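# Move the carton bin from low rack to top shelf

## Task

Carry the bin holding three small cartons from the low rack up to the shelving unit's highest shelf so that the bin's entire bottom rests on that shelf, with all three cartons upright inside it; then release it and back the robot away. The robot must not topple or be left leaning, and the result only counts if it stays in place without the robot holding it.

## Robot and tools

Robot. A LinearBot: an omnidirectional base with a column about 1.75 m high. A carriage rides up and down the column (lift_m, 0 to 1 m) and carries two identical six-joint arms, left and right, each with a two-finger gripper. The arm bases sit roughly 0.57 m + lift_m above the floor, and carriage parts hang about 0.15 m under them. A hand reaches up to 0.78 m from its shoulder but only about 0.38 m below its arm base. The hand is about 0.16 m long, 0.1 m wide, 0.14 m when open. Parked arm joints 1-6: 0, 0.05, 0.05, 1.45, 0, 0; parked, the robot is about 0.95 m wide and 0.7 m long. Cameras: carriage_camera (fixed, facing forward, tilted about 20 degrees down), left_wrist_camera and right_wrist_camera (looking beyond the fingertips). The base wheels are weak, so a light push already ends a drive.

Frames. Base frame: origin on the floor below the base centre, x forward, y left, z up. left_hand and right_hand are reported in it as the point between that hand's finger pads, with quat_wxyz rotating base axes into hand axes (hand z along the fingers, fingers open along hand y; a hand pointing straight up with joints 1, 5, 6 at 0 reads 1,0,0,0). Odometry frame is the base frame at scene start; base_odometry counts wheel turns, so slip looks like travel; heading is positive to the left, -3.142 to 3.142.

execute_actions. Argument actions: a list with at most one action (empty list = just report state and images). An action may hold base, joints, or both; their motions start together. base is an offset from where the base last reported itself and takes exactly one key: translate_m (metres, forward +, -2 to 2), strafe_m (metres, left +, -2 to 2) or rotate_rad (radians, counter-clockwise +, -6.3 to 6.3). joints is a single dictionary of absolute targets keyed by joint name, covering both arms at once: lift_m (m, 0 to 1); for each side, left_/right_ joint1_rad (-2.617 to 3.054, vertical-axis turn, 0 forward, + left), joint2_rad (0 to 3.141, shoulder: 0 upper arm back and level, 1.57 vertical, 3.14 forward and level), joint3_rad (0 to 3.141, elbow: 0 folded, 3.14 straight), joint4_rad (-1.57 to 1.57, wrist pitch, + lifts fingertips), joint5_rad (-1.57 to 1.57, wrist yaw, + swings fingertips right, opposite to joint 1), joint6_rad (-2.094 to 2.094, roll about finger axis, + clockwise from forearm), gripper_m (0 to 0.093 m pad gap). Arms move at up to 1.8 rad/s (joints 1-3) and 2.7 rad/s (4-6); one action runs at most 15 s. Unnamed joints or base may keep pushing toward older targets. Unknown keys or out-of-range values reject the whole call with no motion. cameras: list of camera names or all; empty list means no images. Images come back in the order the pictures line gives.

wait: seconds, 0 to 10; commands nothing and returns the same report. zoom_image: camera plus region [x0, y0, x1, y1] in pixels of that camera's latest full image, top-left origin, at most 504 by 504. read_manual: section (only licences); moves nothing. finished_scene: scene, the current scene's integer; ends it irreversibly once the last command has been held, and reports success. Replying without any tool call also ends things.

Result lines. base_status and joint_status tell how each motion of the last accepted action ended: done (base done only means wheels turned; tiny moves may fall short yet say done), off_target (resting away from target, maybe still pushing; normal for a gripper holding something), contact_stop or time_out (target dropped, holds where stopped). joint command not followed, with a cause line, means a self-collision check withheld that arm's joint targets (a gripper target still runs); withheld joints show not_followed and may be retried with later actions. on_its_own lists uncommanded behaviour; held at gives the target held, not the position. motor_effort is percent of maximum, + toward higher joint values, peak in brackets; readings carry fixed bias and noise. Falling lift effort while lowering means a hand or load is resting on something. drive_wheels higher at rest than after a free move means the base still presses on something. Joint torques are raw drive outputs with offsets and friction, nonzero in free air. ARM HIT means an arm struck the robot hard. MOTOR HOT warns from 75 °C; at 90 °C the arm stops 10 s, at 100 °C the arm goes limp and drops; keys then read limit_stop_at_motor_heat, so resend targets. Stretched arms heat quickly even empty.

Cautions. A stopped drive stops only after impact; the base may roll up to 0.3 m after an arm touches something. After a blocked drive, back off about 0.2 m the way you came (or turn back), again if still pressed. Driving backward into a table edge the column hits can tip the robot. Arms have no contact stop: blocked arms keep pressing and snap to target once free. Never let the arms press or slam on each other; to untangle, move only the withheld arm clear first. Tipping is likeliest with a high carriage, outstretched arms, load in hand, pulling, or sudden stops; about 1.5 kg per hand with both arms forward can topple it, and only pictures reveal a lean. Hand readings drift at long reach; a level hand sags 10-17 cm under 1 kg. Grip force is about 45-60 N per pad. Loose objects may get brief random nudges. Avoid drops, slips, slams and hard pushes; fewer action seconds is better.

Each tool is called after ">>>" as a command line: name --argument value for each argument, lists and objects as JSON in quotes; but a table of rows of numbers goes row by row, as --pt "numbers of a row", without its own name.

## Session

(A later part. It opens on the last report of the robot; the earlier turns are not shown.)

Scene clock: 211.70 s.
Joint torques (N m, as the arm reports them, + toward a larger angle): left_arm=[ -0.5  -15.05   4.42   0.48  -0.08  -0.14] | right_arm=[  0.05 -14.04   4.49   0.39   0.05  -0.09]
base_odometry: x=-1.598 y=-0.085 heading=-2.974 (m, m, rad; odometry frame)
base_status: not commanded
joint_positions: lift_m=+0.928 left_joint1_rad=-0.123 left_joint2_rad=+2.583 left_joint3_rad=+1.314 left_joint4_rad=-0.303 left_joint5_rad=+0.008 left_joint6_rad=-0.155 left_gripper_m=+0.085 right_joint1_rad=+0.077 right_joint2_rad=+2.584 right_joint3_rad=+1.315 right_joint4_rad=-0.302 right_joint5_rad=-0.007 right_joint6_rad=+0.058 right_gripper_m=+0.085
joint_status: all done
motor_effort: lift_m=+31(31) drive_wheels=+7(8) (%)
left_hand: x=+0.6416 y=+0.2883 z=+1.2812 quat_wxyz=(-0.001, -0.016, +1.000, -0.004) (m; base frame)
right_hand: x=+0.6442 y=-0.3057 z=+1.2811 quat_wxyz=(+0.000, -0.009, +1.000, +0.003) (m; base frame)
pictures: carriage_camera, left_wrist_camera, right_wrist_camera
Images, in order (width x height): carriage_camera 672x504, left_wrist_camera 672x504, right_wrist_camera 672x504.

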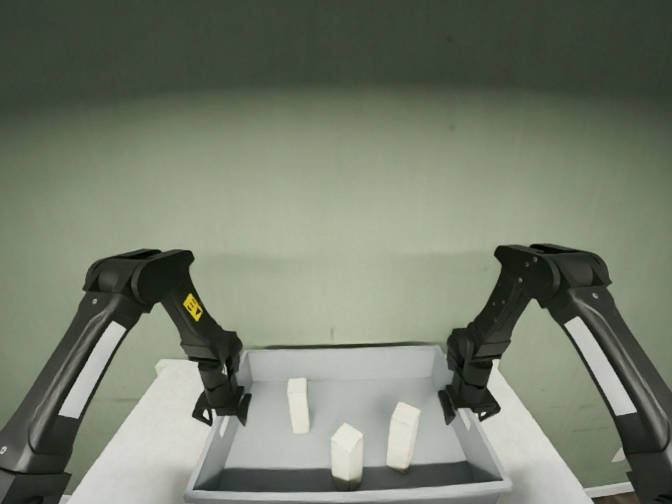

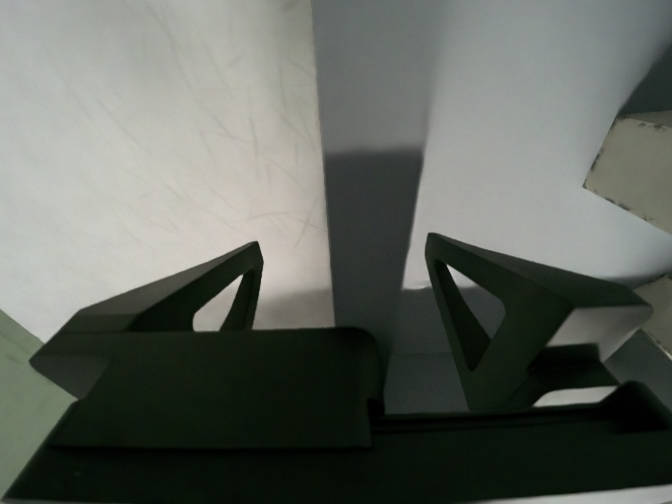

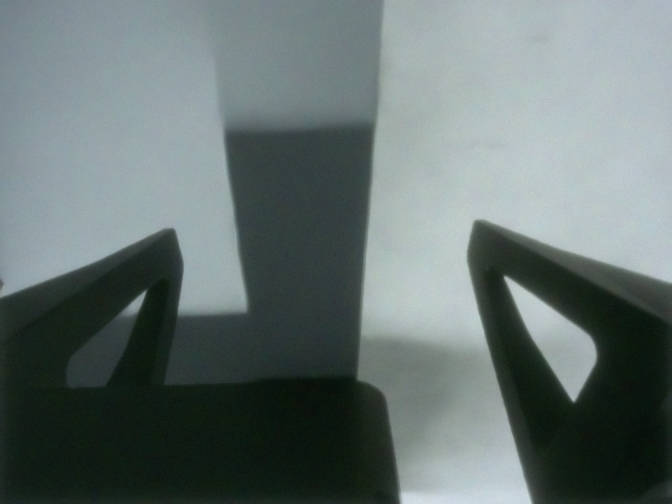

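>>> execute_actions --actions '[{"joints": {"lift_m": 1.0, "left_joint2_rad": 2.38, "left_joint4_rad": -0.5, "right_joint2_rad": 2.38, "right_joint4_rad": -0.5}}]' --cameras '["carriage_camera"]'

Scene clock: 217.93 s.
Joint torques (N m, as the arm reports them, + toward a larger angle): left_arm=[ -0.57 -13.76   4.86   0.49  -0.08  -0.14] | right_arm=[  0.07 -12.14   5.72   0.42   0.08  -0.07]
base_odometry: x=-1.598 y=-0.085 heading=-2.974 (m, m, rad; odometry frame)
base_status: not commanded
joint_positions: lift_m=+1.000 left_joint1_rad=-0.123 left_joint2_rad=+2.378 left_joint3_rad=+1.321 left_joint4_rad=-0.491 left_joint5_rad=+0.007 left_joint6_rad=-0.155 left_gripper_m=+0.085 right_joint1_rad=+0.077 right_joint2_rad=+2.366 right_joint3_rad=+1.319 right_joint4_rad=-0.490 right_joint5_rad=-0.006 right_joint6_rad=+0.058 right_gripper_m=+0.085
joint_status: all done
motor_effort: lift_m=+32(39) drive_wheels=+7(7) (%)
left_hand: x=+0.6571 y=+0.2866 z=+1.4281 quat_wxyz=(+0.011, -0.016, +1.000, -0.005) (m; base frame)
right_hand: x=+0.6610 y=-0.3046 z=+1.4321 quat_wxyz=(+0.016, -0.009, +1.000, +0.004) (m; base frame)
pictures: carriage_camera
Images, in order (width x height): carriage_camera 672x504.

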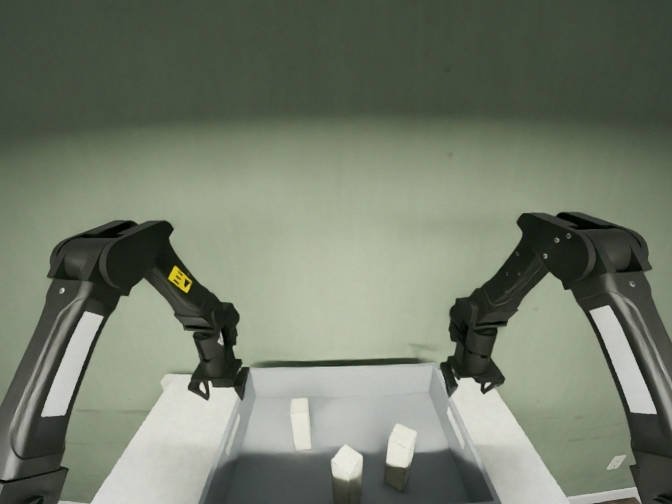

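>>> execute_actions --actions '[{"base": {"translate_m": -0.6}}]' --cameras '["carriage_camera"]'

Scene clock: 223.73 s.
Joint torques (N m, as the arm reports them, + toward a larger angle): left_arm=[ -0.54 -13.69   4.76   0.5   -0.07  -0.14] | right_arm=[ -0.07 -12.02   5.77   0.51   0.02  -0.07]
base_odometry: x=-1.006 y=+0.015 heading=-2.974 (m, m, rad; odometry frame)
base_status: done
joint_positions: lift_m=+1.000 left_joint1_rad=-0.123 left_joint2_rad=+2.378 left_joint3_rad=+1.321 left_joint4_rad=-0.495 left_joint5_rad=+0.005 left_joint6_rad=-0.155 left_gripper_m=+0.085 right_joint1_rad=+0.077 right_joint2_rad=+2.366 right_joint3_rad=+1.319 right_joint4_rad=-0.495 right_joint5_rad=-0.003 right_joint6_rad=+0.058 right_gripper_m=+0.085
joint_status: not commanded
motor_effort: lift_m=+32(32) drive_wheels=-5(70) (%)
left_hand: x=+0.6561 y=+0.2871 z=+1.4281 quat_wxyz=(+0.009, -0.016, +1.000, -0.004) (m; base frame)
right_hand: x=+0.6598 y=-0.3051 z=+1.4321 quat_wxyz=(+0.014, -0.010, +1.000, +0.003) (m; base frame)
pictures: carriage_camera
Images, in order (width x height): carriage_camera 672x504.

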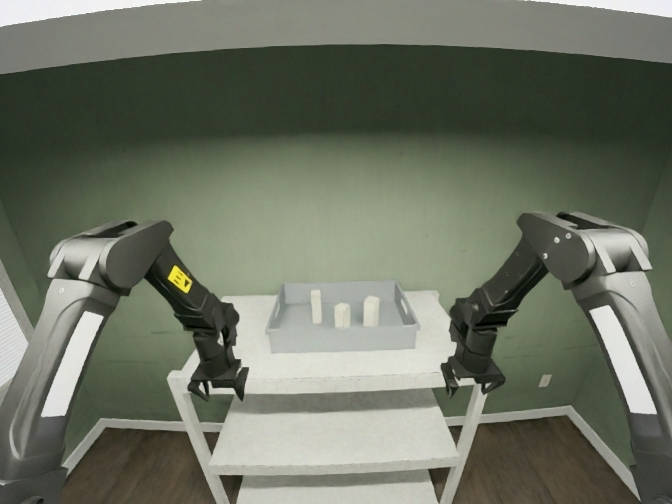

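>>> execute_actions --actions '[]'

Scene clock: 231.47 s.
Joint torques (N m, as the arm reports them, + toward a larger angle): left_arm=[ -0.49 -13.71   4.88   0.52  -0.05  -0.14] | right_arm=[ -0.17 -12.2    5.82   0.48   0.06  -0.03]
base_odometry: x=-1.006 y=+0.015 heading=-2.974 (m, m, rad; odometry frame)
base_status: done
joint_positions: lift_m=+1.000 left_joint1_rad=-0.123 left_joint2_rad=+2.378 left_joint3_rad=+1.321 left_joint4_rad=-0.495 left_joint5_rad=+0.005 left_joint6_rad=-0.155 left_gripper_m=+0.085 right_joint1_rad=+0.077 right_joint2_rad=+2.366 right_joint3_rad=+1.319 right_joint4_rad=-0.495 right_joint5_rad=-0.003 right_joint6_rad=+0.058 right_gripper_m=+0.085
joint_status: not commanded
motor_effort: lift_m=+32(32) drive_wheels=-5(70) (%)
left_hand: x=+0.6561 y=+0.2871 z=+1.4281 quat_wxyz=(+0.009, -0.016, +1.000, -0.004) (m; base frame)
right_hand: x=+0.6598 y=-0.3051 z=+1.4321 quat_wxyz=(+0.014, -0.010, +1.000, +0.003) (m; base frame)
pictures: carriage_camera, left_wrist_camera, right_wrist_camera
Images, in order (width x height): carriage_camera 672x504, left_wrist_camera 672x504, right_wrist_camera 672x504.

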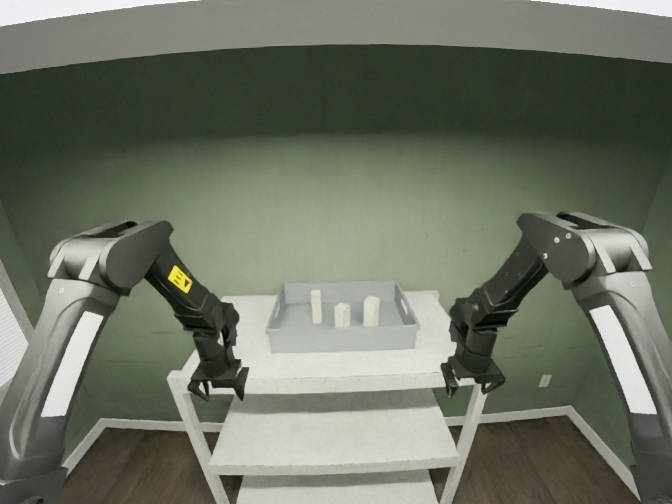

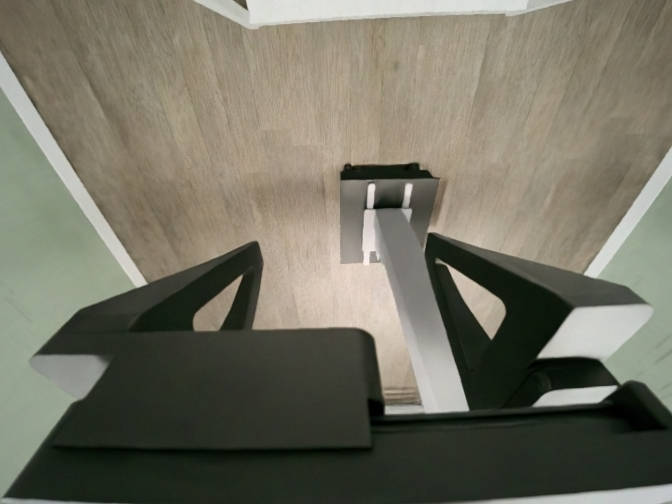

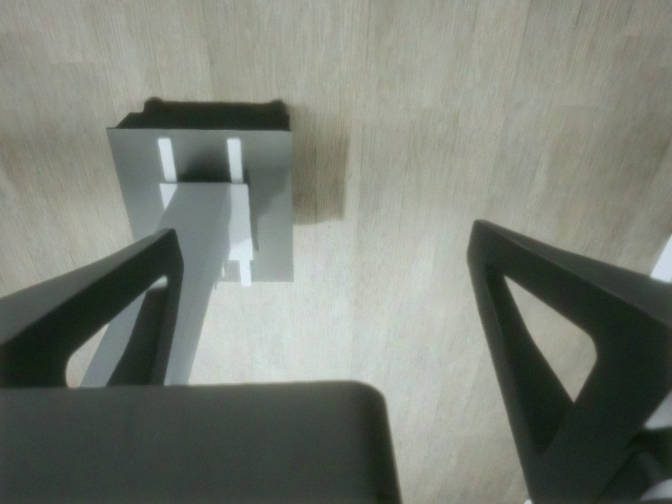

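>>> zoom_image --camera "carriage_camera" --region '[200, 260, 480, 400]'

Region (200, 260, 480, 400) of carriage_camera's 672x504 image, scaled by 1.800, with more detail than that image has.

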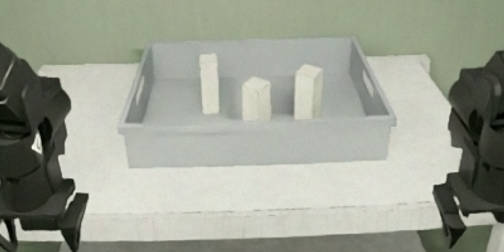

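>>> execute_actions --actions '[{"joints": {"lift_m": 0.75, "left_joint1_rad": 0, "left_joint2_rad": 0.05, "left_joint3_rad": 0.05, "left_joint4_rad": 1.45, "left_joint5_rad": 0, "left_joint6_rad": 0, "right_joint1_rad": 0, "right_joint2_rad": 0.05, "right_joint3_rad": 0.05, "right_joint4_rad": 1.45, "right_joint5_rad": 0, "right_joint6_rad": 0}}]' --cameras '["carriage_camera"]'

Scene clock: 250.43 s.
Joint torques (N m, as the arm reports them, + toward a larger angle): left_arm=[-1.04  4.4   4.99 -0.05 -0.01 -0.02] | right_arm=[ 0.48  3.98  5.79 -0.24  0.02 -0.04]
base_odometry: x=-1.006 y=+0.015 heading=-2.974 (m, m, rad; odometry frame)
base_status: not commanded
joint_positions: lift_m=+0.750 left_joint1_rad=+0.008 left_joint2_rad=+0.057 left_joint3_rad=+0.059 left_joint4_rad=+1.452 left_joint5_rad=+0.000 left_joint6_rad=-0.005 left_gripper_m=+0.085 right_joint1_rad=-0.006 right_joint2_rad=+0.061 right_joint3_rad=+0.064 right_joint4_rad=+1.458 right_joint5_rad=+0.001 right_joint6_rad=+0.005 right_gripper_m=+0.085
joint_status: all done
motor_effort: lift_m=+32(35) drive_wheels=+3(5) (%)
left_hand: x=+0.3008 y=+0.3359 z=+1.7450 quat_wxyz=(+0.998, -0.001, +0.058, +0.001) (m; base frame)
right_hand: x=+0.2993 y=-0.3360 z=+1.7465 quat_wxyz=(+0.998, +0.001, +0.055, -0.001) (m; base frame)
pictures: carriage_camera
Images, in order (width x height): carriage_camera 672x504.

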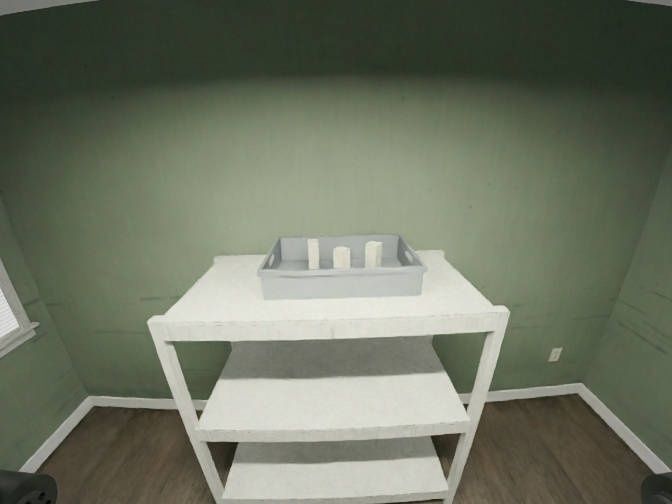

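The bin rests fully on the top shelf, all three cartons are standing, and the robot is clear with its arms parked.

>>> finished_scene --scene 2

The scene is finished: the task was done.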